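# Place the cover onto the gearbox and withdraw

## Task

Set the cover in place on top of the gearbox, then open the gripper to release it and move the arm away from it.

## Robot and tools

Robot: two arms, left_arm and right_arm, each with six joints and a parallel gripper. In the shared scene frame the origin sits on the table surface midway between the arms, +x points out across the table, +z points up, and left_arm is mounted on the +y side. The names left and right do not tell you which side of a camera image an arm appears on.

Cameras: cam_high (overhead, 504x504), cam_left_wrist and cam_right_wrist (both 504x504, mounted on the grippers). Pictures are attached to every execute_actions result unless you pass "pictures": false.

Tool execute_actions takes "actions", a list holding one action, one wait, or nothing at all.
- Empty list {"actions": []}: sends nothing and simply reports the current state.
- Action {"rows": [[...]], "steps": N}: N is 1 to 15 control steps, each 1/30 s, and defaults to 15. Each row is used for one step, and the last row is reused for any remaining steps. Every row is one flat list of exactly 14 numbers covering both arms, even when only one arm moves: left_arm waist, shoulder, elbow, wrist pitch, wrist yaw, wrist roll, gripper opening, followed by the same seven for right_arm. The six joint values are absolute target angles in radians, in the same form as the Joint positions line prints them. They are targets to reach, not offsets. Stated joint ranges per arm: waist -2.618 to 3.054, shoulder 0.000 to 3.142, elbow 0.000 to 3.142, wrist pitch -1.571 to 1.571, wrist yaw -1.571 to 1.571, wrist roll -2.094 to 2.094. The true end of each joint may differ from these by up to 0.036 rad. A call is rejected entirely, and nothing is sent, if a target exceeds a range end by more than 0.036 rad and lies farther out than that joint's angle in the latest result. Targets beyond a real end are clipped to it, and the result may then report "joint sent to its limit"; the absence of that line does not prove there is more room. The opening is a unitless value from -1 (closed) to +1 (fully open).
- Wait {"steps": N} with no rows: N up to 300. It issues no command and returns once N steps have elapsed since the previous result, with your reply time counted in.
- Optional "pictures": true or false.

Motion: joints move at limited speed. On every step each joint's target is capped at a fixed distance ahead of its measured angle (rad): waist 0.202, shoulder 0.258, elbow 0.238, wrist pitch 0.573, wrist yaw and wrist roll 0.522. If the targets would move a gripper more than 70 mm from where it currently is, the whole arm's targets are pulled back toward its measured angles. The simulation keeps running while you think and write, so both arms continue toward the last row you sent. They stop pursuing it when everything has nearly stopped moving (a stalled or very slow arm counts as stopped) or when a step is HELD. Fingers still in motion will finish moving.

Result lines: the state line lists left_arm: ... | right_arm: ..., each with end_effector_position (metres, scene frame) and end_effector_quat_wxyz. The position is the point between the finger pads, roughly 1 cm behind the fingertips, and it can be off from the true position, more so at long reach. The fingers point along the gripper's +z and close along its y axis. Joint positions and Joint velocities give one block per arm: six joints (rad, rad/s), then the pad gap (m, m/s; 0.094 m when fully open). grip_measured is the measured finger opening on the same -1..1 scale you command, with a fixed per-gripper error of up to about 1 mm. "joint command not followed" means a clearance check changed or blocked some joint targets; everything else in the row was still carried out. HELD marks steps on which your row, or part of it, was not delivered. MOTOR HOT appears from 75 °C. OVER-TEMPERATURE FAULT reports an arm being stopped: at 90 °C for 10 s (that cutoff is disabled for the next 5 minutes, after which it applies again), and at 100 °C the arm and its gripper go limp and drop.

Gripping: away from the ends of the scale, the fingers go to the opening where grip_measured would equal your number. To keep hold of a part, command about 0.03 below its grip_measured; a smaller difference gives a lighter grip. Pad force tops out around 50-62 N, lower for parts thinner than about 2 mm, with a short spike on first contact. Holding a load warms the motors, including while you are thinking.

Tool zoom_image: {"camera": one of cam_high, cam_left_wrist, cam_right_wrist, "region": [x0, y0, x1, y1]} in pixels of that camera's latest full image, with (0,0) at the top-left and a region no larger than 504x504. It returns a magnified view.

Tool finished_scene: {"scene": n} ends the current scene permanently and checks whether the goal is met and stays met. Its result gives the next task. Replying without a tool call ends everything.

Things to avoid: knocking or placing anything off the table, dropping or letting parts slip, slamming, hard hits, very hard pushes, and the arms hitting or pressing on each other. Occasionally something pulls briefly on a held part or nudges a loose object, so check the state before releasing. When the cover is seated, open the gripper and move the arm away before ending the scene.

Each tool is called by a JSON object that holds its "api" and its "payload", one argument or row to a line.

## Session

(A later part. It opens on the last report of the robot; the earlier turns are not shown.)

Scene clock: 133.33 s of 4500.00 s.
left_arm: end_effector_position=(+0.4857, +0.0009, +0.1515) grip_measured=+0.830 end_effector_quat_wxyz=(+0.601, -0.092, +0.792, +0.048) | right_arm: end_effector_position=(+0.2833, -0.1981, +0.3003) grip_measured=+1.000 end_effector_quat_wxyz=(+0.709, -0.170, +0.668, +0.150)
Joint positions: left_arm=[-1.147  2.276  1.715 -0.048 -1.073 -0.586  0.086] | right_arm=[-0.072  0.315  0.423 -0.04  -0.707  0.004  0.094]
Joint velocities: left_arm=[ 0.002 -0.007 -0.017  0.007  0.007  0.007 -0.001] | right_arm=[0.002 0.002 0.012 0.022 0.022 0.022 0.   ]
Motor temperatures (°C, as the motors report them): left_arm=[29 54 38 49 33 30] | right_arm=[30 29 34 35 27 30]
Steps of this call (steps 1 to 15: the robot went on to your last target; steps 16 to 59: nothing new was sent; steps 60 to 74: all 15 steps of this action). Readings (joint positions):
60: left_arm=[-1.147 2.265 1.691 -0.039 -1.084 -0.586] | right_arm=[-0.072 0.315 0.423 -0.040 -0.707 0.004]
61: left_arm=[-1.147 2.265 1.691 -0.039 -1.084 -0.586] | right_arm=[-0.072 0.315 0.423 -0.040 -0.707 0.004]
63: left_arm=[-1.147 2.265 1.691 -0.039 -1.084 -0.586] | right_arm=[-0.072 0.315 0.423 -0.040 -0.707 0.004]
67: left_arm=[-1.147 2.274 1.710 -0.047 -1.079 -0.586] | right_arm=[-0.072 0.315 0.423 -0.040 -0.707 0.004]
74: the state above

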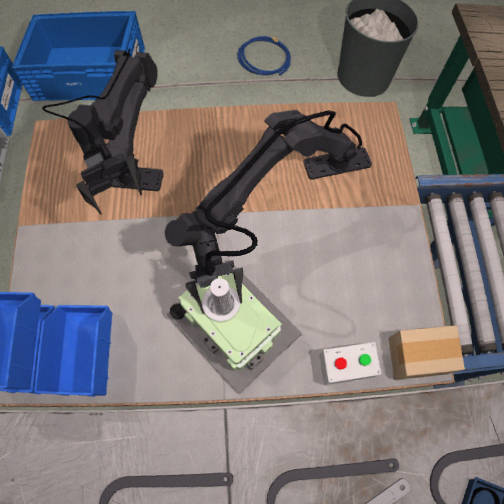

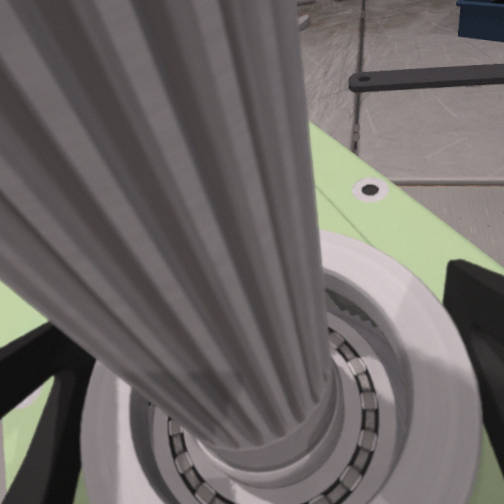

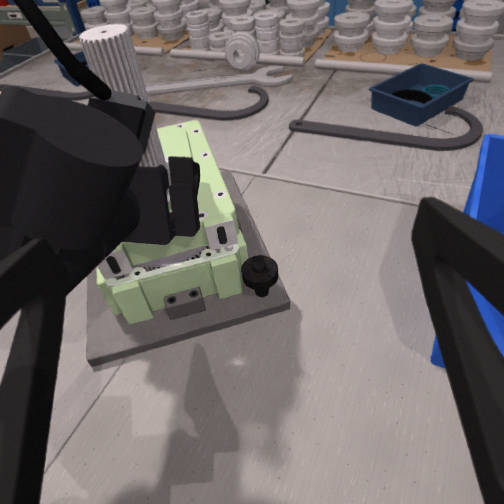

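{"api": "execute_actions", "payload": {
  "actions": [
    {"rows":[[-1.156,2.195,1.8,0.065,-1.188,-0.58,0.75,-0.08,0.3,0.42,-0.05,-0.7,0,1],[-1.156,2.188,1.8,0.065,-1.188,-0.58,0.75,-0.08,0.3,0.42,-0.05,-0.7,0,1],[-1.156,2.182,1.8,0.065,-1.188,-0.58,0.75,-0.08,0.3,0.42,-0.05,-0.7,0,1],[-1.156,2.178,1.8,0.065,-1.188,-0.58,0.75,-0.08,0.3,0.42,-0.05,-0.7,0,1],[-1.156,2.178,1.79,0.065,-1.188,-0.58,0.75,-0.08,0.3,0.42,-0.05,-0.7,0,1],[-1.156,2.178,1.78,0.065,-1.188,-0.58,0.75,-0.08,0.3,0.42,-0.05,-0.7,0,1],[-1.156,2.178,1.77,0.068,-1.188,-0.58,0.75,-0.08,0.3,0.42,-0.05,-0.7,0,1],[-1.156,2.178,1.76,0.071,-1.188,-0.58,0.75,-0.08,0.3,0.42,-0.05,-0.7,0,1],[-1.156,2.178,1.75,0.075,-1.188,-0.58,0.75,-0.08,0.3,0.42,-0.05,-0.7,0,1],[-1.156,2.178,1.74,0.075,-1.188,-0.58,0.75,-0.08,0.3,0.42,-0.05,-0.7,0,1]]}
  ]
}}

{"api": "zoom_image", "payload": {
  "camera": "cam_left_wrist",
  "region": [100,220,460,504]
}}

Scene clock: 136.00 s of 4500.00 s.
left_arm: end_effector_position=(+0.4853, +0.0006, +0.1498) grip_measured=+0.830 end_effector_quat_wxyz=(+0.598, -0.088, +0.795, +0.049) | right_arm: end_effector_position=(+0.2833, -0.1981, +0.3003) grip_measured=+1.000 end_effector_quat_wxyz=(+0.709, -0.170, +0.668, +0.150)
Joint positions: left_arm=[-1.147  2.276  1.715 -0.057 -1.067 -0.586  0.086] | right_arm=[-0.072  0.315  0.423 -0.04  -0.707  0.004  0.094]
Joint velocities: left_arm=[-0.012  0.007  0.012  0.007  0.022 -0.007 -0.001] | right_arm=[-0.032  0.002  0.002  0.007  0.007  0.051  0.   ]
Motor temperatures (°C, as the motors report them): left_arm=[29 55 39 49 33 30] | right_arm=[30 29 34 35 27 30]
Steps of this call (steps 1 to 15: the robot went on to your last target; steps 16 to 65: nothing new was sent; steps 66 to 80: all 15 steps of this action). Readings (joint positions):
66: left_arm=[-1.147 2.276 1.715 -0.052 -1.073 -0.586] | right_arm=[-0.072 0.315 0.423 -0.040 -0.707 0.004]
67: left_arm=[-1.147 2.276 1.715 -0.052 -1.071 -0.586] | right_arm=[-0.072 0.315 0.423 -0.040 -0.707 0.004]
69: left_arm=[-1.147 2.276 1.715 -0.056 -1.068 -0.586] | right_arm=[-0.072 0.315 0.423 -0.040 -0.707 0.004]
73: left_arm=[-1.147 2.276 1.715 -0.057 -1.067 -0.586] | right_arm=[-0.072 0.315 0.423 -0.040 -0.707 0.004]
80: the state above

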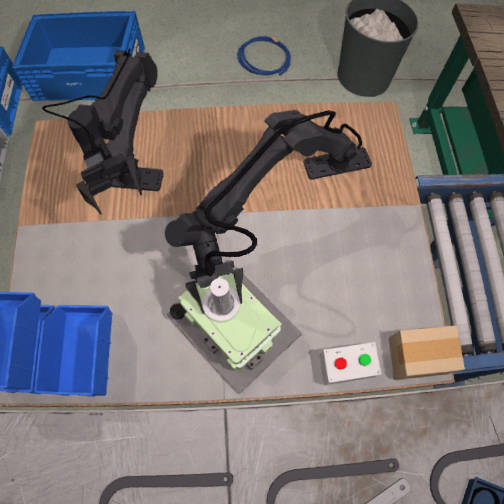

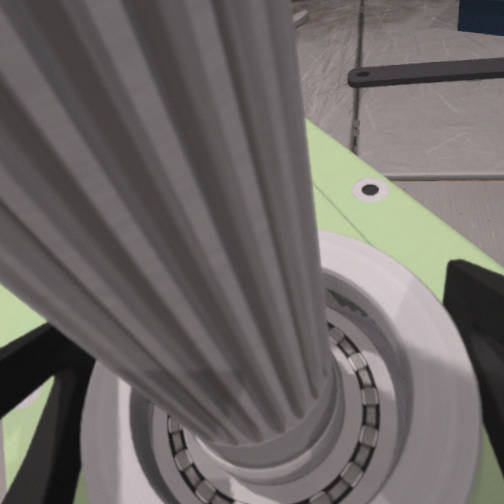

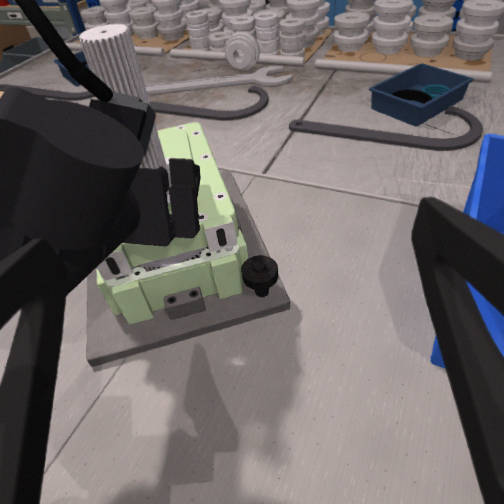

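Region (100, 220, 460, 504) of cam_left_wrist's 504x504 image, scaled by 1.400, with more detail than that image has; it fills the top 398 rows of this view, and the rest is white.

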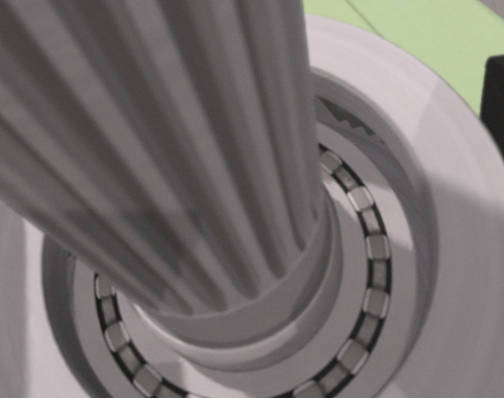

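{"api": "execute_actions", "payload": {
  "actions": [
    {"rows":[[-1.156,2.174,1.74,0.08,-1.192,-0.58,0.75,-0.08,0.3,0.42,-0.05,-0.7,0,1],[-1.156,2.17,1.74,0.085,-1.196,-0.58,0.75,-0.08,0.3,0.42,-0.05,-0.7,0,1]]}
  ]
}}

{"api": "zoom_image", "payload": {
  "camera": "cam_left_wrist",
  "region": [100,220,460,504]
}}

Scene clock: 137.43 s of 4500.00 s.
left_arm: end_effector_position=(+0.4853, +0.0006, +0.1498) grip_measured=+0.830 end_effector_quat_wxyz=(+0.598, -0.088, +0.795, +0.049) | right_arm: end_effector_position=(+0.2833, -0.1981, +0.3003) grip_measured=+1.000 end_effector_quat_wxyz=(+0.709, -0.170, +0.668, +0.150)
Joint positions: left_arm=[-1.147  2.276  1.715 -0.057 -1.067 -0.586  0.086] | right_arm=[-0.072  0.315  0.423 -0.041 -0.707  0.004  0.094]
Joint velocities: left_arm=[ 0.017 -0.017 -0.017  0.066  0.022  0.007 -0.001] | right_arm=[ 0.002 -0.002  0.012  0.007 -0.007  0.007  0.   ]
Motor temperatures (°C, as the motors report them): left_arm=[29 56 38 49 33 30] | right_arm=[30 29 34 35 27 30]
Steps of this call (steps 1 to 15: the robot went on to your last target; steps 16 to 28: nothing new was sent; steps 29 to 43: all 15 steps of this action). Readings (joint positions):
29: left_arm=[-1.147 2.276 1.715 -0.057 -1.067 -0.586] | right_arm=[-0.072 0.315 0.423 -0.041 -0.707 0.004]
30: left_arm=[-1.147 2.276 1.715 -0.057 -1.067 -0.586] | right_arm=[-0.072 0.315 0.423 -0.041 -0.707 0.004]
32: left_arm=[-1.147 2.276 1.715 -0.057 -1.067 -0.586] | right_arm=[-0.072 0.315 0.423 -0.041 -0.707 0.004]
36: left_arm=[-1.147 2.276 1.715 -0.057 -1.067 -0.586] | right_arm=[-0.072 0.315 0.423 -0.041 -0.707 0.004]
43: the state above

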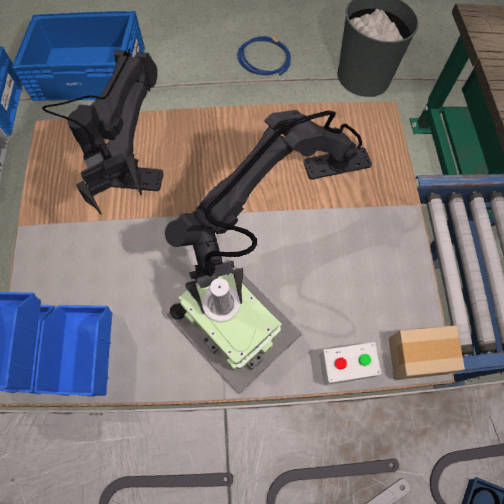

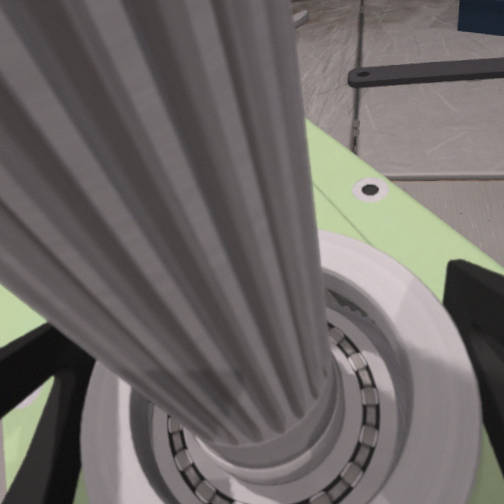

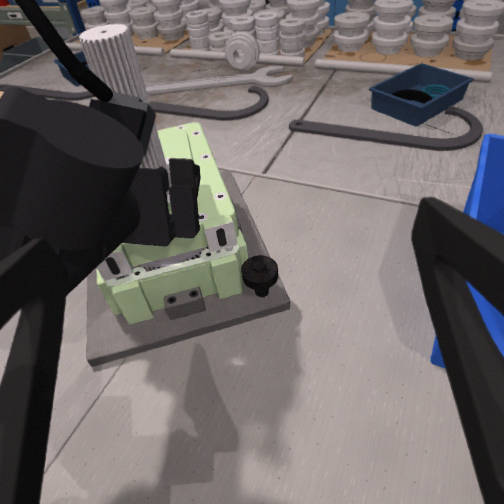

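Region (100, 220, 460, 504) of cam_left_wrist's 504x504 image, scaled by 1.400, with more detail than that image has; it fills the top 398 rows of this view, and the rest is white.

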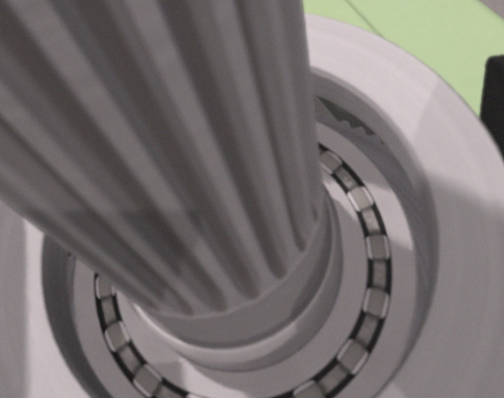

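{"api": "execute_actions", "payload": {
  "actions": [
    {"rows":[[-1.156,2.18,1.73,0.075,-1.196,-0.58,0.75,-0.08,0.3,0.42,-0.05,-0.7,0,1],[-1.156,2.18,1.725,0.075,-1.196,-0.58,0.75,-0.08,0.3,0.42,-0.05,-0.7,0,1],[-1.156,2.18,1.72,0.075,-1.196,-0.58,0.75,-0.08,0.3,0.42,-0.05,-0.7,0,1]]}
  ]
}}

{"api": "zoom_image", "payload": {
  "camera": "cam_left_wrist",
  "region": [100,220,460,504]
}}

Scene clock: 138.63 s of 4500.00 s.
left_arm: end_effector_position=(+0.4849, +0.0012, +0.1492) grip_measured=+0.830 end_effector_quat_wxyz=(+0.600, -0.091, +0.793, +0.046) | right_arm: end_effector_position=(+0.2833, -0.1981, +0.3003) grip_measured=+1.000 end_effector_quat_wxyz=(+0.709, -0.170, +0.668, +0.150)
Joint positions: left_arm=[-1.147  2.272  1.702 -0.038 -1.068 -0.586  0.086] | right_arm=[-0.072  0.315  0.423 -0.041 -0.707  0.004  0.094]
Joint velocities: left_arm=[ 0.012  0.012  0.007 -0.022 -0.007 -0.051  0.001] | right_arm=[-0.012 -0.017  0.007  0.037  0.007  0.066  0.   ]
Motor temperatures (°C, as the motors report them): left_arm=[29 57 38 49 33 30] | right_arm=[30 29 34 35 27 30]
Steps of this call (steps 1 to 15: the robot went on to your last target; steps 16 to 21: nothing new was sent; steps 22 to 36: all 15 steps of this action). Readings (joint positions):
22: left_arm=[-1.147 2.276 1.715 -0.057 -1.068 -0.586] | right_arm=[-0.072 0.315 0.423 -0.041 -0.707 0.004]
23: left_arm=[-1.147 2.276 1.714 -0.055 -1.068 -0.586] | right_arm=[-0.072 0.315 0.423 -0.041 -0.707 0.004]
25: left_arm=[-1.147 2.273 1.706 -0.046 -1.068 -0.586] | right_arm=[-0.072 0.315 0.423 -0.041 -0.707 0.004]
29: left_arm=[-1.147 2.272 1.702 -0.038 -1.068 -0.586] | right_arm=[-0.072 0.315 0.423 -0.041 -0.707 0.004]
36: the state above

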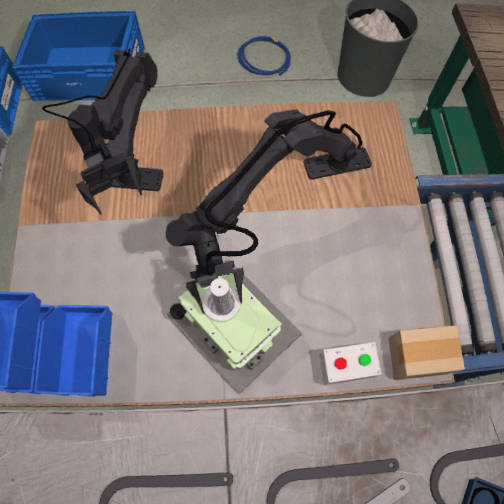

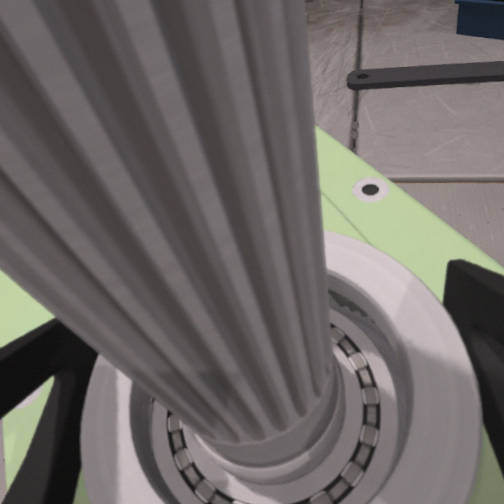

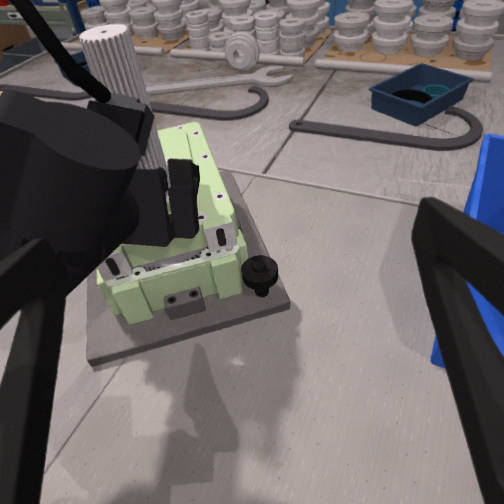

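Region (100, 220, 460, 504) of cam_left_wrist's 504x504 image, scaled by 1.400, with more detail than that image has; it fills the top 398 rows of this view, and the rest is white.

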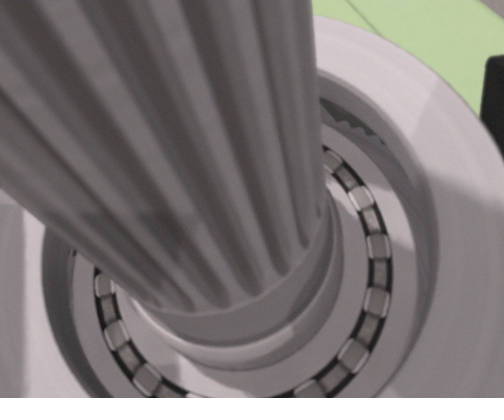

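{"api": "execute_actions", "payload": {
  "actions": [
    {"rows":[[-1.156,2.18,1.715,0.075,-1.2,-0.58,0.75,-0.08,0.3,0.42,-0.05,-0.7,0,1],[-1.156,2.18,1.71,0.075,-1.205,-0.58,0.75,-0.08,0.3,0.42,-0.05,-0.7,0,1],[-1.156,2.18,1.705,0.075,-1.21,-0.58,0.75,-0.08,0.3,0.42,-0.05,-0.7,0,1]]}
  ]
}}

{"api": "zoom_image", "payload": {
  "camera": "cam_left_wrist",
  "region": [100,220,460,504]
}}

{"api": "zoom_image", "payload": {
  "camera": "cam_high",
  "region": [160,260,300,400]
}}

Scene clock: 139.80 s of 4500.00 s.
left_arm: end_effector_position=(+0.4846, +0.0018, +0.1488) grip_measured=+0.830 end_effector_quat_wxyz=(+0.602, -0.093, +0.792, +0.043) | right_arm: end_effector_position=(+0.2833, -0.1981, +0.3003) grip_measured=+1.000 end_effector_quat_wxyz=(+0.709, -0.170, +0.668, +0.150)
Joint positions: left_arm=[-1.147  2.27   1.691 -0.021 -1.069 -0.586  0.086] | right_arm=[-0.072  0.315  0.423 -0.041 -0.707  0.004  0.094]
Joint velocities: left_arm=[ 0.002 -0.022  0.012  0.037 -0.037 -0.007  0.001] | right_arm=[-0.017  0.022  0.017 -0.022 -0.022 -0.022  0.   ]
Motor temperatures (°C, as the motors report them): left_arm=[29 58 38 49 33 30] | right_arm=[30 29 34 35 27 30]
Steps of this call (steps 1 to 15: the robot went on to your last target; steps 16 to 20: nothing new was sent; steps 21 to 35: all 15 steps of this action). Readings (joint positions):
21: left_arm=[-1.147 2.272 1.702 -0.037 -1.068 -0.586] | right_arm=[-0.072 0.315 0.423 -0.041 -0.707 0.004]
22: left_arm=[-1.147 2.272 1.702 -0.037 -1.068 -0.586] | right_arm=[-0.072 0.315 0.423 -0.041 -0.707 0.004]
24: left_arm=[-1.147 2.271 1.696 -0.031 -1.068 -0.586] | right_arm=[-0.072 0.315 0.423 -0.041 -0.707 0.004]
28: left_arm=[-1.147 2.270 1.691 -0.022 -1.068 -0.586] | right_arm=[-0.072 0.315 0.423 -0.041 -0.707 0.004]
35: the state above

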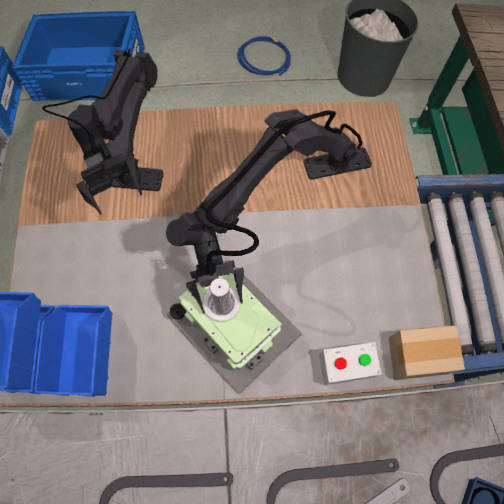

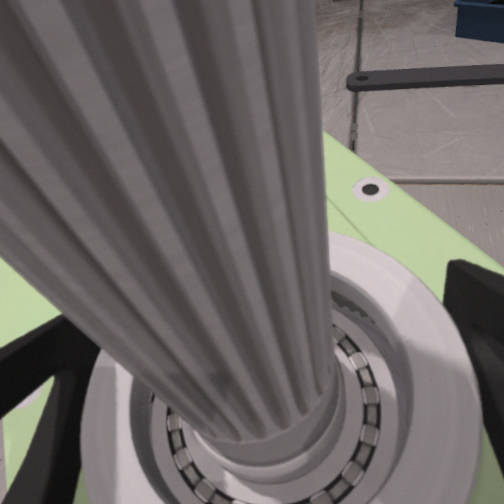

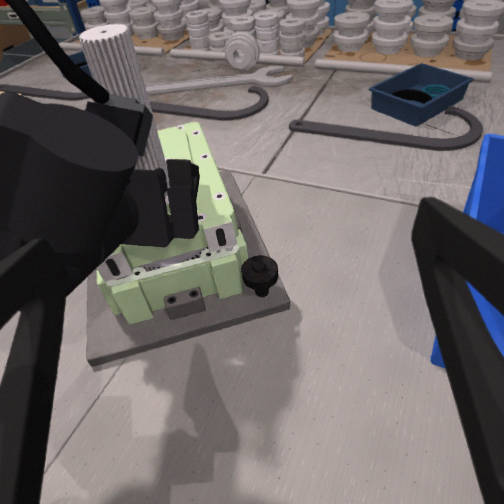

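Region (100, 220, 460, 504) of cam_left_wrist's 504x504 image, scaled by 1.400, with more detail than that image has; it fills the top 398 rows of this view, and the rest is white.

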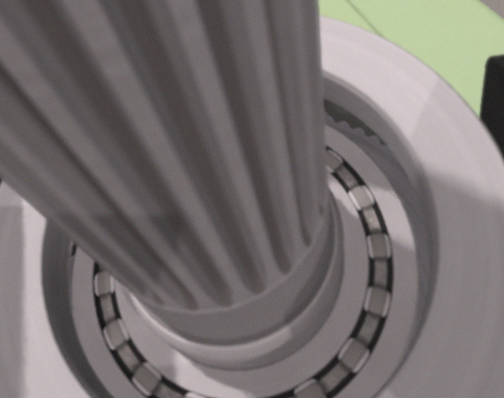

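Region (160, 260, 300, 400) of cam_high's 504x504 image, scaled by 3.600, with more detail than that image has.

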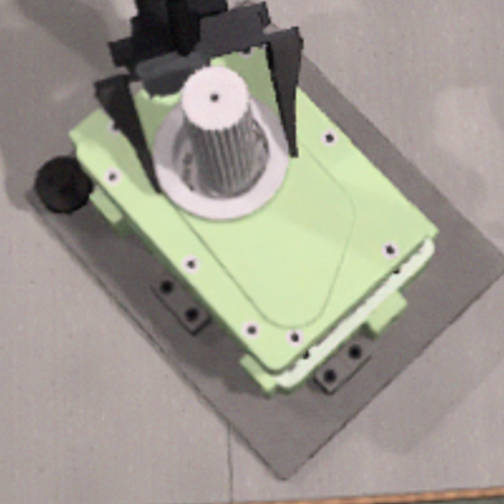

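{"api": "execute_actions", "payload": {
  "actions": [
    {"rows":[[-1.15,2.185,1.71,0.07,-1.19,-0.58,0.75,-0.08,0.3,0.42,-0.05,-0.7,0,1],[-1.145,2.185,1.715,0.07,-1.19,-0.58,0.75,-0.08,0.3,0.42,-0.05,-0.7,0,1],[-1.14,2.185,1.72,0.07,-1.19,-0.58,0.75,-0.08,0.3,0.42,-0.05,-0.7,0,1],[-1.137,2.185,1.72,0.07,-1.19,-0.58,0.75,-0.08,0.3,0.42,-0.05,-0.7,0,1],[-1.134,2.185,1.72,0.07,-1.19,-0.58,0.75,-0.08,0.3,0.42,-0.05,-0.7,0,1],[-1.131,2.185,1.72,0.07,-1.19,-0.58,0.75,-0.08,0.3,0.42,-0.05,-0.7,0,1]]}
  ]
}}

{"api": "zoom_image", "payload": {
  "camera": "cam_high",
  "region": [160,260,300,400]
}}

Scene clock: 142.80 s of 4500.00 s.
left_arm: end_effector_position=(+0.4865, +0.0062, +0.1481) grip_measured=+0.830 end_effector_quat_wxyz=(+0.601, -0.094, +0.792, +0.050) | right_arm: end_effector_position=(+0.2833, -0.1981, +0.3003) grip_measured=+1.000 end_effector_quat_wxyz=(+0.709, -0.170, +0.668, +0.150)
Joint positions: left_arm=[-1.141  2.27   1.691 -0.03  -1.074 -0.586  0.086] | right_arm=[-0.072  0.315  0.423 -0.041 -0.707  0.004  0.094]
Joint velocities: left_arm=[ 0.012 -0.007 -0.012 -0.051  0.051  0.051 -0.001] | right_arm=[ 0.017  0.007 -0.017  0.007  0.081  0.037  0.   ]
Motor temperatures (°C, as the motors report them): left_arm=[29 60 38 49 34 30] | right_arm=[30 29 34 35 27 30]
Steps of this call (steps 1 to 15: the robot went on to your last target; steps 16 to 75: nothing new was sent; steps 76 to 90: all 15 steps of this action). Readings (joint positions):
76: left_arm=[-1.147 2.270 1.691 -0.021 -1.068 -0.586] | right_arm=[-0.072 0.315 0.423 -0.041 -0.707 0.004]
77: left_arm=[-1.147 2.270 1.691 -0.021 -1.068 -0.586] | right_arm=[-0.072 0.315 0.423 -0.041 -0.707 0.004]
79: left_arm=[-1.147 2.270 1.691 -0.021 -1.068 -0.586] | right_arm=[-0.072 0.315 0.423 -0.041 -0.707 0.004]
83: left_arm=[-1.145 2.270 1.691 -0.021 -1.068 -0.586] | right_arm=[-0.072 0.315 0.423 -0.041 -0.707 0.004]
90: the state above

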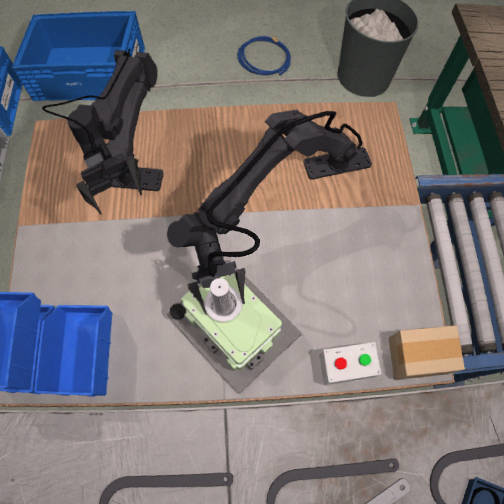

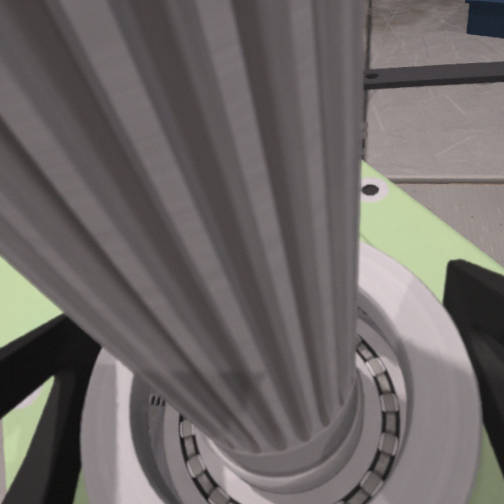

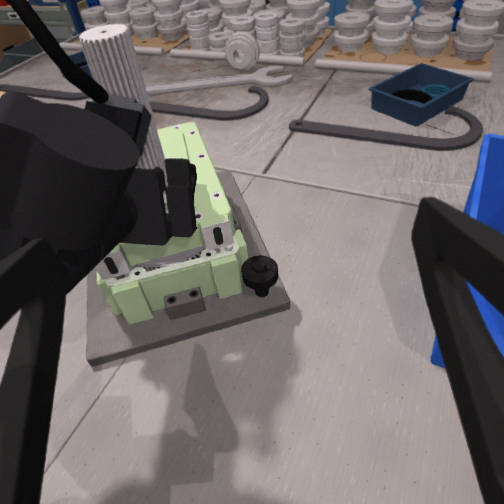

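Region (160, 260, 300, 400) of cam_high's 504x504 image, scaled by 3.600, with more detail than that image has.

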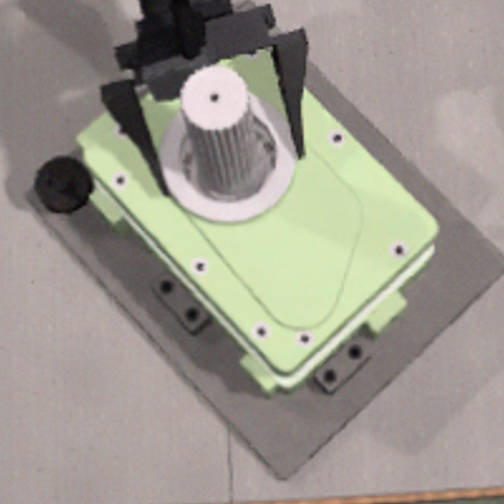

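{"api": "execute_actions", "payload": {
  "actions": [
    {"rows":[[-1.135,2.19,1.735,0.075,-1.19,-0.58,0.75,-0.08,0.3,0.42,-0.05,-0.7,0,1],[-1.137,2.195,1.75,0.075,-1.19,-0.58,0.75,-0.08,0.3,0.42,-0.05,-0.7,0,1],[-1.139,2.2,1.765,0.075,-1.19,-0.58,0.75,-0.08,0.3,0.42,-0.05,-0.7,0,1],[-1.14,2.204,1.775,0.075,-1.19,-0.58,0.75,-0.08,0.3,0.42,-0.05,-0.7,0,1]]}
  ]
}}

{"api": "zoom_image", "payload": {
  "camera": "cam_high",
  "region": [160,260,300,400]
}}

Scene clock: 144.60 s of 4500.00 s.
left_arm: end_effector_position=(+0.4862, +0.0066, +0.1476) grip_measured=+0.830 end_effector_quat_wxyz=(+0.600, -0.093, +0.793, +0.052) | right_arm: end_effector_position=(+0.2833, -0.1981, +0.3003) grip_measured=+1.000 end_effector_quat_wxyz=(+0.709, -0.170, +0.668, +0.150)
Joint positions: left_arm=[-1.141  2.27   1.691 -0.034 -1.075 -0.586  0.086] | right_arm=[-0.072  0.315  0.423 -0.041 -0.707  0.004  0.094]
Joint velocities: left_arm=[ 0.002 -0.037 -0.007 -0.051  0.051 -0.022 -0.   ] | right_arm=[ 0.007 -0.007  0.007  0.081 -0.066  0.037  0.   ]
Motor temperatures (°C, as the motors report them): left_arm=[29 60 38 49 34 30] | right_arm=[30 29 34 35 27 30]
Steps of this call (steps 1 to 15: the robot went on to your last target; steps 16 to 39: nothing new was sent; steps 40 to 54: all 15 steps of this action). Readings (joint positions):
40: left_arm=[-1.141 2.270 1.691 -0.030 -1.075 -0.586] | right_arm=[-0.072 0.315 0.423 -0.041 -0.707 0.004]
41: left_arm=[-1.141 2.270 1.691 -0.030 -1.075 -0.586] | right_arm=[-0.072 0.315 0.423 -0.041 -0.707 0.004]
43: left_arm=[-1.141 2.270 1.691 -0.031 -1.075 -0.586] | right_arm=[-0.072 0.315 0.423 -0.041 -0.707 0.004]
47: left_arm=[-1.141 2.270 1.691 -0.033 -1.075 -0.586] | right_arm=[-0.072 0.315 0.423 -0.041 -0.707 0.004]
54: the state above

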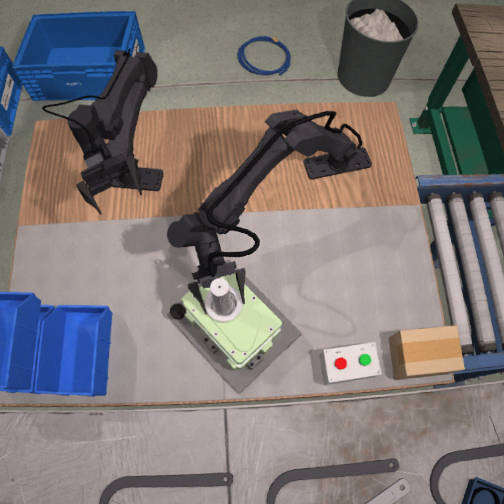

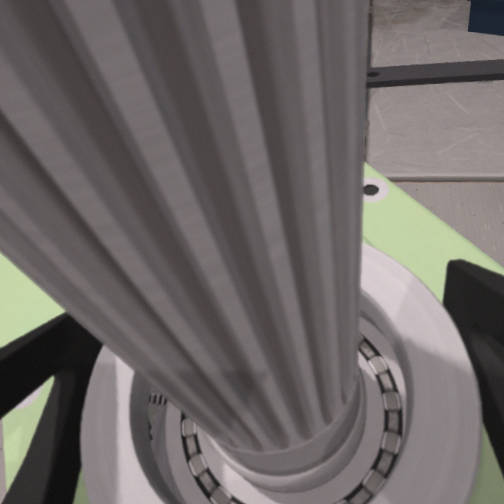

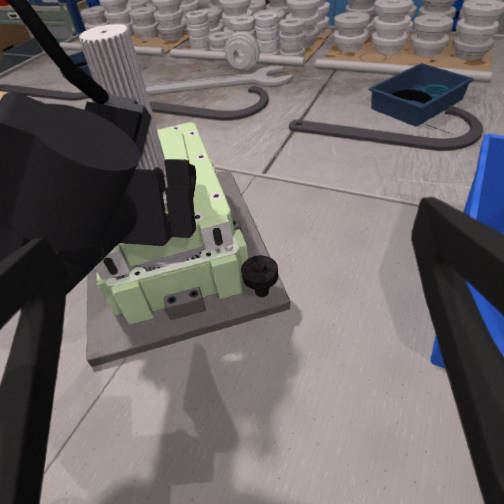

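Region (160, 260, 300, 400) of cam_high's 504x504 image, scaled by 3.600, with more detail than that image has.

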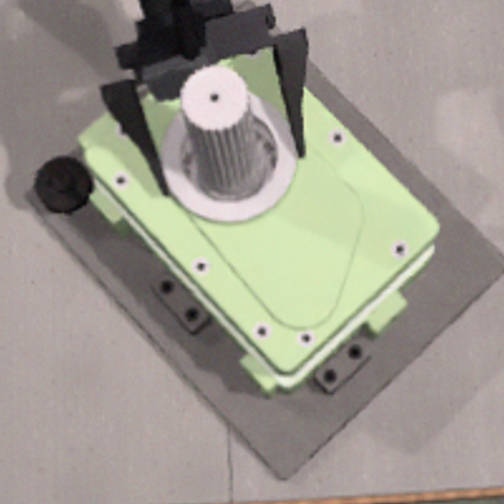

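{"api": "execute_actions", "payload": {
  "actions": [
    {"rows":[[-1.14,2.208,1.782,0.075,-1.185,-0.58,0.75,-0.08,0.3,0.42,-0.05,-0.7,0,1],[-1.14,2.211,1.788,0.075,-1.18,-0.58,0.75,-0.08,0.3,0.42,-0.05,-0.7,0,1]]}
  ]
}}

{"api": "zoom_image", "payload": {
  "camera": "cam_high",
  "region": [160,260,300,400]
}}

Scene clock: 145.87 s of 4500.00 s.
left_arm: end_effector_position=(+0.4878, +0.0035, +0.1464) grip_measured=+0.830 end_effector_quat_wxyz=(+0.599, -0.092, +0.794, +0.050) | right_arm: end_effector_position=(+0.2833, -0.1981, +0.3003) grip_measured=+1.000 end_effector_quat_wxyz=(+0.709, -0.170, +0.668, +0.150)
Joint positions: left_arm=[-1.141  2.281  1.707 -0.039 -1.069 -0.586  0.086] | right_arm=[-0.072  0.315  0.423 -0.041 -0.707  0.004  0.094]
Joint velocities: left_arm=[-0.007  0.007 -0.002  0.037 -0.007 -0.007 -0.001] | right_arm=[-0.002 -0.007 -0.002 -0.066  0.11  -0.022  0.   ]
Motor temperatures (°C, as the motors report them): left_arm=[29 60 39 49 34 30] | right_arm=[30 29 34 35 27 30]
Steps of this call (steps 1 to 15: the robot went on to your last target; steps 16 to 23: nothing new was sent; steps 24 to 38: all 15 steps of this action). Readings (joint positions):
24: left_arm=[-1.141 2.270 1.691 -0.035 -1.075 -0.586] | right_arm=[-0.072 0.315 0.423 -0.041 -0.707 0.004]
25: left_arm=[-1.141 2.271 1.693 -0.037 -1.075 -0.586] | right_arm=[-0.072 0.315 0.423 -0.041 -0.707 0.004]
27: left_arm=[-1.141 2.276 1.701 -0.039 -1.074 -0.586] | right_arm=[-0.072 0.315 0.423 -0.041 -0.707 0.004]
31: left_arm=[-1.141 2.280 1.707 -0.039 -1.069 -0.586] | right_arm=[-0.072 0.315 0.423 -0.041 -0.707 0.004]
38: the state above

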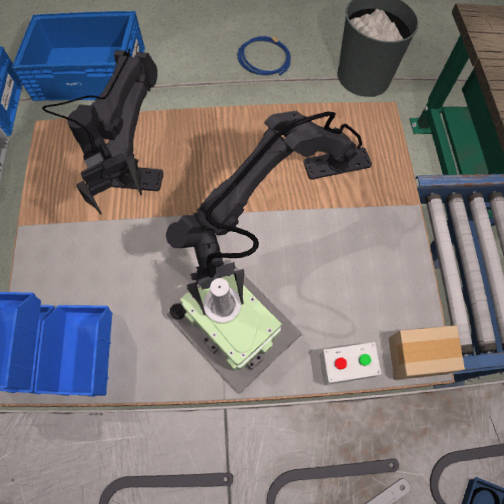

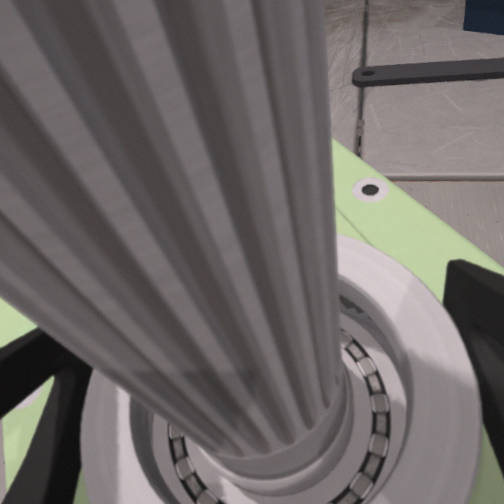

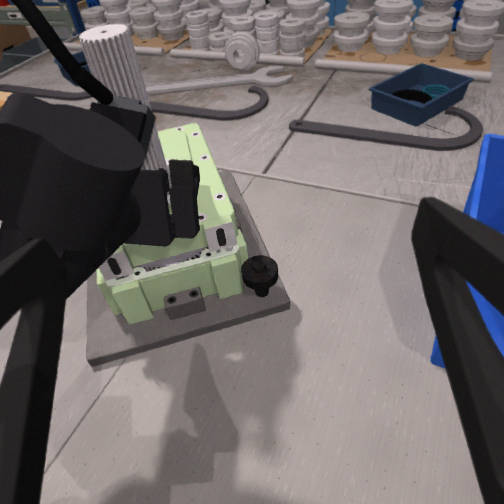

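Region (160, 260, 300, 400) of cam_high's 504x504 image, scaled by 3.600, with more detail than that image has.

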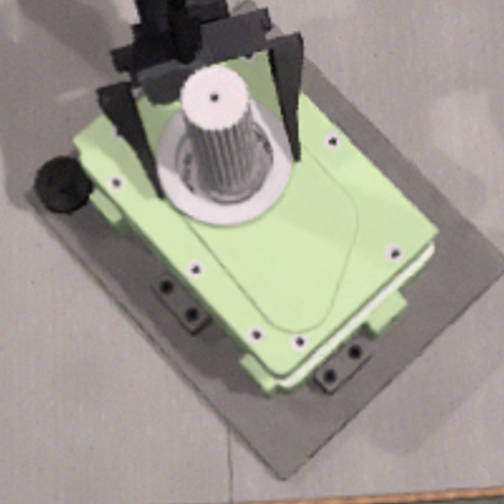

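{"api": "execute_actions", "payload": {
  "actions": [
    {"rows":[[-1.14,2.211,1.77,0.075,-1.18,-0.58,0.75,-0.08,0.3,0.42,-0.05,-0.7,0,1],[-1.14,2.211,1.755,0.075,-1.18,-0.58,0.75,-0.08,0.3,0.42,-0.05,-0.7,0,1],[-1.14,2.211,1.745,0.075,-1.18,-0.58,0.75,-0.08,0.3,0.42,-0.05,-0.7,0,1],[-1.14,2.211,1.735,0.078,-1.18,-0.58,0.75,-0.08,0.3,0.42,-0.05,-0.7,0,1],[-1.14,2.211,1.73,0.081,-1.18,-0.58,0.75,-0.08,0.3,0.42,-0.05,-0.7,0,1],[-1.14,2.211,1.725,0.084,-1.18,-0.58,0.75,-0.08,0.3,0.42,-0.05,-0.7,0,1],[-1.14,2.211,1.72,0.087,-1.18,-0.58,0.75,-0.08,0.3,0.42,-0.05,-0.7,0,1],[-1.14,2.211,1.715,0.09,-1.18,-0.58,0.75,-0.08,0.3,0.42,-0.05,-0.7,0,1]]}
  ]
}}

{"api": "zoom_image", "payload": {
  "camera": "cam_high",
  "region": [160,260,300,400]
}}

{"api": "zoom_image", "payload": {
  "camera": "cam_right_wrist",
  "region": [70,130,290,350]
}}

Scene clock: 147.73 s of 4500.00 s.
left_arm: end_effector_position=(+0.4863, +0.0056, +0.1406) grip_measured=+0.830 end_effector_quat_wxyz=(+0.597, -0.089, +0.796, +0.054) | right_arm: end_effector_position=(+0.2833, -0.1981, +0.3003) grip_measured=+1.000 end_effector_quat_wxyz=(+0.709, -0.170, +0.668, +0.150)
Joint positions: left_arm=[-1.141  2.281  1.69  -0.036 -1.069 -0.586  0.086] | right_arm=[-0.072  0.315  0.423 -0.041 -0.707  0.004  0.094]
Joint velocities: left_arm=[-0.002 -0.002  0.007 -0.095  0.007 -0.066 -0.001] | right_arm=[-0.007 -0.012  0.002 -0.095 -0.037  0.007  0.   ]
Motor temperatures (°C, as the motors report them): left_arm=[29 61 39 49 34 30] | right_arm=[30 29 34 35 27 30]
Steps of this call (steps 1 to 15: the robot went on to your last target; steps 16 to 41: nothing new was sent; steps 42 to 56: all 15 steps of this action). Readings (joint positions):
42: left_arm=[-1.141 2.281 1.707 -0.039 -1.068 -0.586] | right_arm=[-0.072 0.315 0.423 -0.041 -0.707 0.004]
43: left_arm=[-1.141 2.281 1.707 -0.039 -1.068 -0.586] | right_arm=[-0.072 0.315 0.423 -0.041 -0.707 0.004]
45: left_arm=[-1.141 2.281 1.707 -0.039 -1.068 -0.586] | right_arm=[-0.072 0.315 0.423 -0.041 -0.707 0.004]
49: left_arm=[-1.141 2.281 1.705 -0.038 -1.068 -0.586] | right_arm=[-0.072 0.315 0.423 -0.041 -0.707 0.004]
56: the state above

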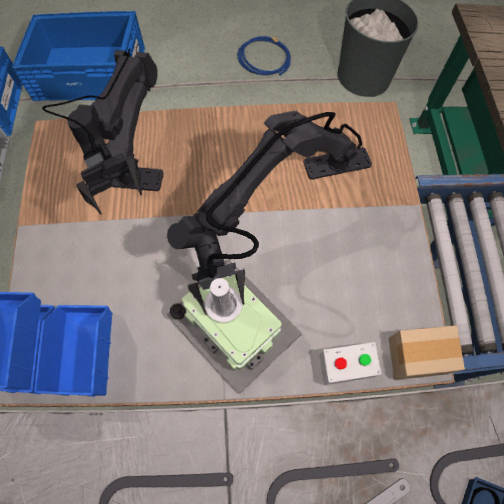

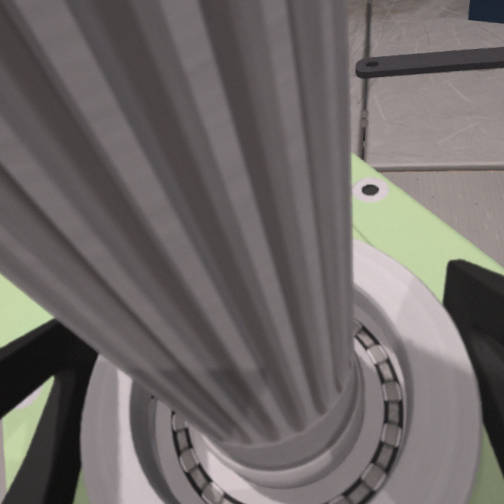

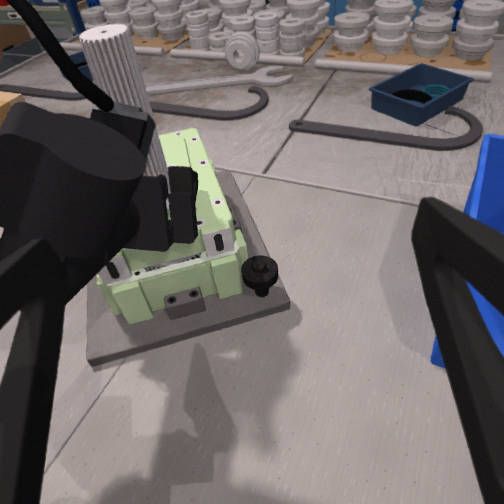

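Region (160, 260, 300, 400) of cam_high's 504x504 image, scaled by 3.600, with more detail than that image has.

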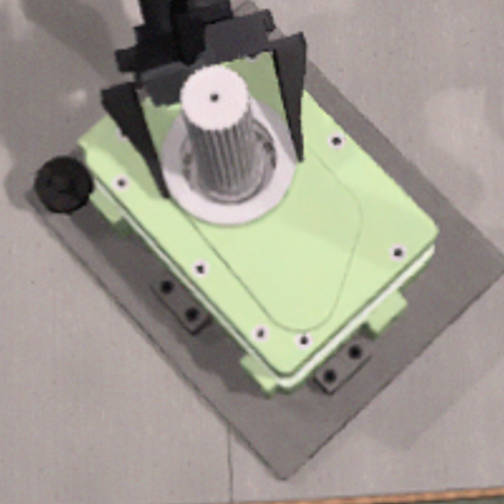

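Region (70, 130, 290, 350) of cam_right_wrist's 504x504 image, scaled by 2.291, with more detail than that image has.

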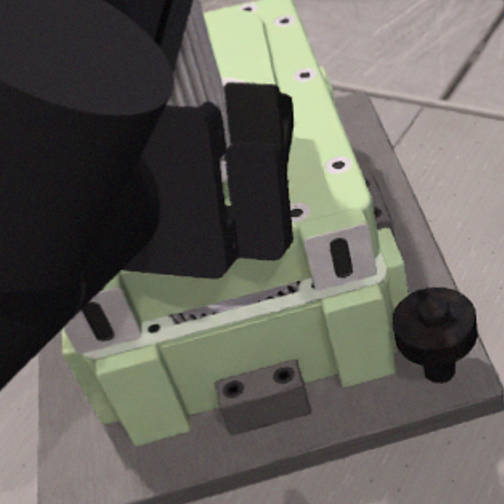

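{"api": "execute_actions", "payload": {
  "actions": [
    {"rows":[[-1.14,2.214,1.715,0.093,-1.18,-0.58,0.75,-0.08,0.3,0.42,-0.05,-0.7,0,1],[-1.14,2.217,1.715,0.096,-1.18,-0.58,0.75,-0.08,0.3,0.42,-0.05,-0.7,0,1],[-1.14,2.22,1.715,0.099,-1.18,-0.58,0.75,-0.08,0.3,0.42,-0.05,-0.7,0,1],[-1.14,2.223,1.715,0.102,-1.18,-0.58,0.75,-0.08,0.3,0.42,-0.05,-0.7,0,1],[-1.14,2.226,1.715,0.105,-1.18,-0.58,0.75,-0.08,0.3,0.42,-0.05,-0.7,0,1]]}
  ]
}}

{"api": "zoom_image", "payload": {
  "camera": "cam_high",
  "region": [160,260,300,400]
}}

{"api": "zoom_image", "payload": {
  "camera": "cam_right_wrist",
  "region": [70,130,290,350]
}}

Scene clock: 149.17 s of 4500.00 s.
left_arm: end_effector_position=(+0.4867, +0.0051, +0.1368) grip_measured=+0.830 end_effector_quat_wxyz=(+0.596, -0.088, +0.796, +0.056) | right_arm: end_effector_position=(+0.2833, -0.1981, +0.3003) grip_measured=+1.000 end_effector_quat_wxyz=(+0.709, -0.170, +0.668, +0.150)
Joint positions: left_arm=[-1.141  2.29   1.69  -0.031 -1.069 -0.586  0.086] | right_arm=[-0.072  0.315  0.423 -0.041 -0.707  0.004  0.094]
Joint velocities: left_arm=[-0.022  0.007  0.002  0.037  0.037 -0.022  0.   ] | right_arm=[ 0.007 -0.012  0.002 -0.022 -0.051 -0.037  0.   ]
Motor temperatures (°C, as the motors report them): left_arm=[29 61 39 49 34 30] | right_arm=[30 29 34 35 27 30]
Steps of this call (steps 1 to 15: the robot went on to your last target; steps 16 to 28: nothing new was sent; steps 29 to 43: all 15 steps of this action). Readings (joint positions):
29: left_arm=[-1.141 2.281 1.690 -0.036 -1.069 -0.586] | right_arm=[-0.072 0.315 0.423 -0.041 -0.707 0.004]
30: left_arm=[-1.141 2.281 1.690 -0.036 -1.069 -0.586] | right_arm=[-0.072 0.315 0.423 -0.041 -0.707 0.004]
32: left_arm=[-1.141 2.281 1.690 -0.035 -1.069 -0.586] | right_arm=[-0.072 0.315 0.423 -0.041 -0.707 0.004]
36: left_arm=[-1.141 2.283 1.690 -0.031 -1.069 -0.586] | right_arm=[-0.072 0.315 0.423 -0.041 -0.707 0.004]
43: the state above

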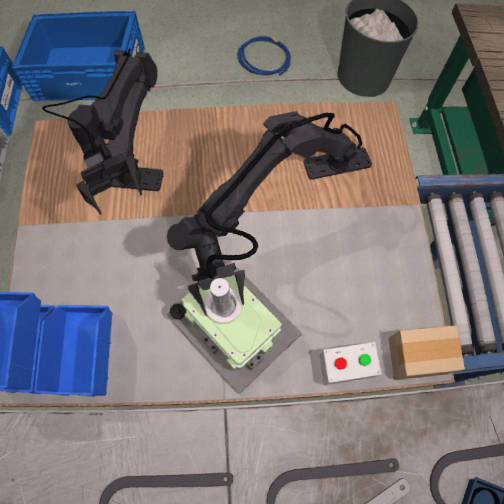

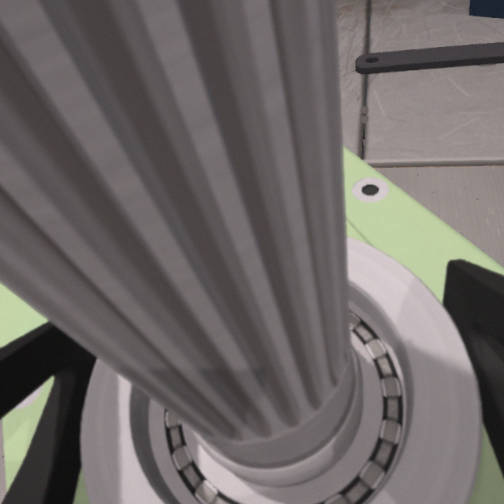

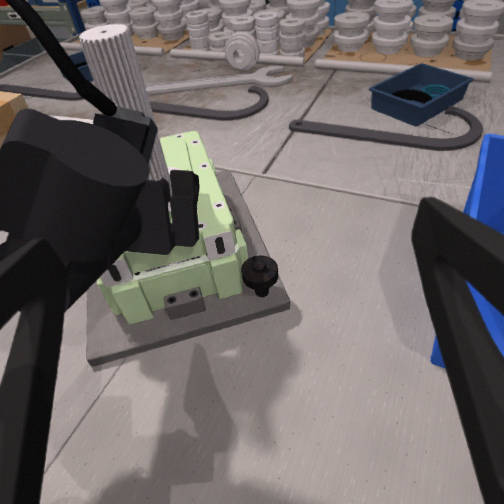

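Region (160, 260, 300, 400) of cam_high's 504x504 image, scaled by 3.600, with more detail than that image has.

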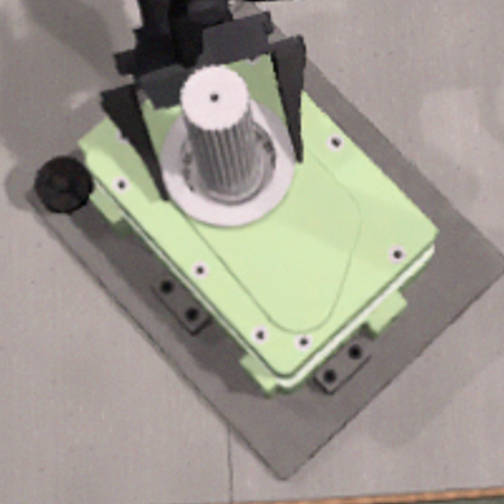

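Region (70, 130, 290, 350) of cam_right_wrist's 504x504 image, scaled by 2.291, with more detail than that image has.

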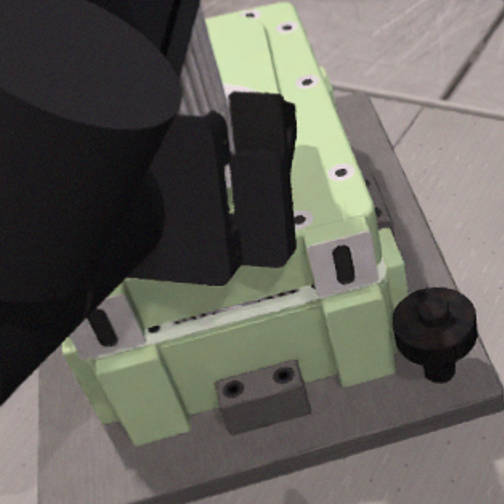

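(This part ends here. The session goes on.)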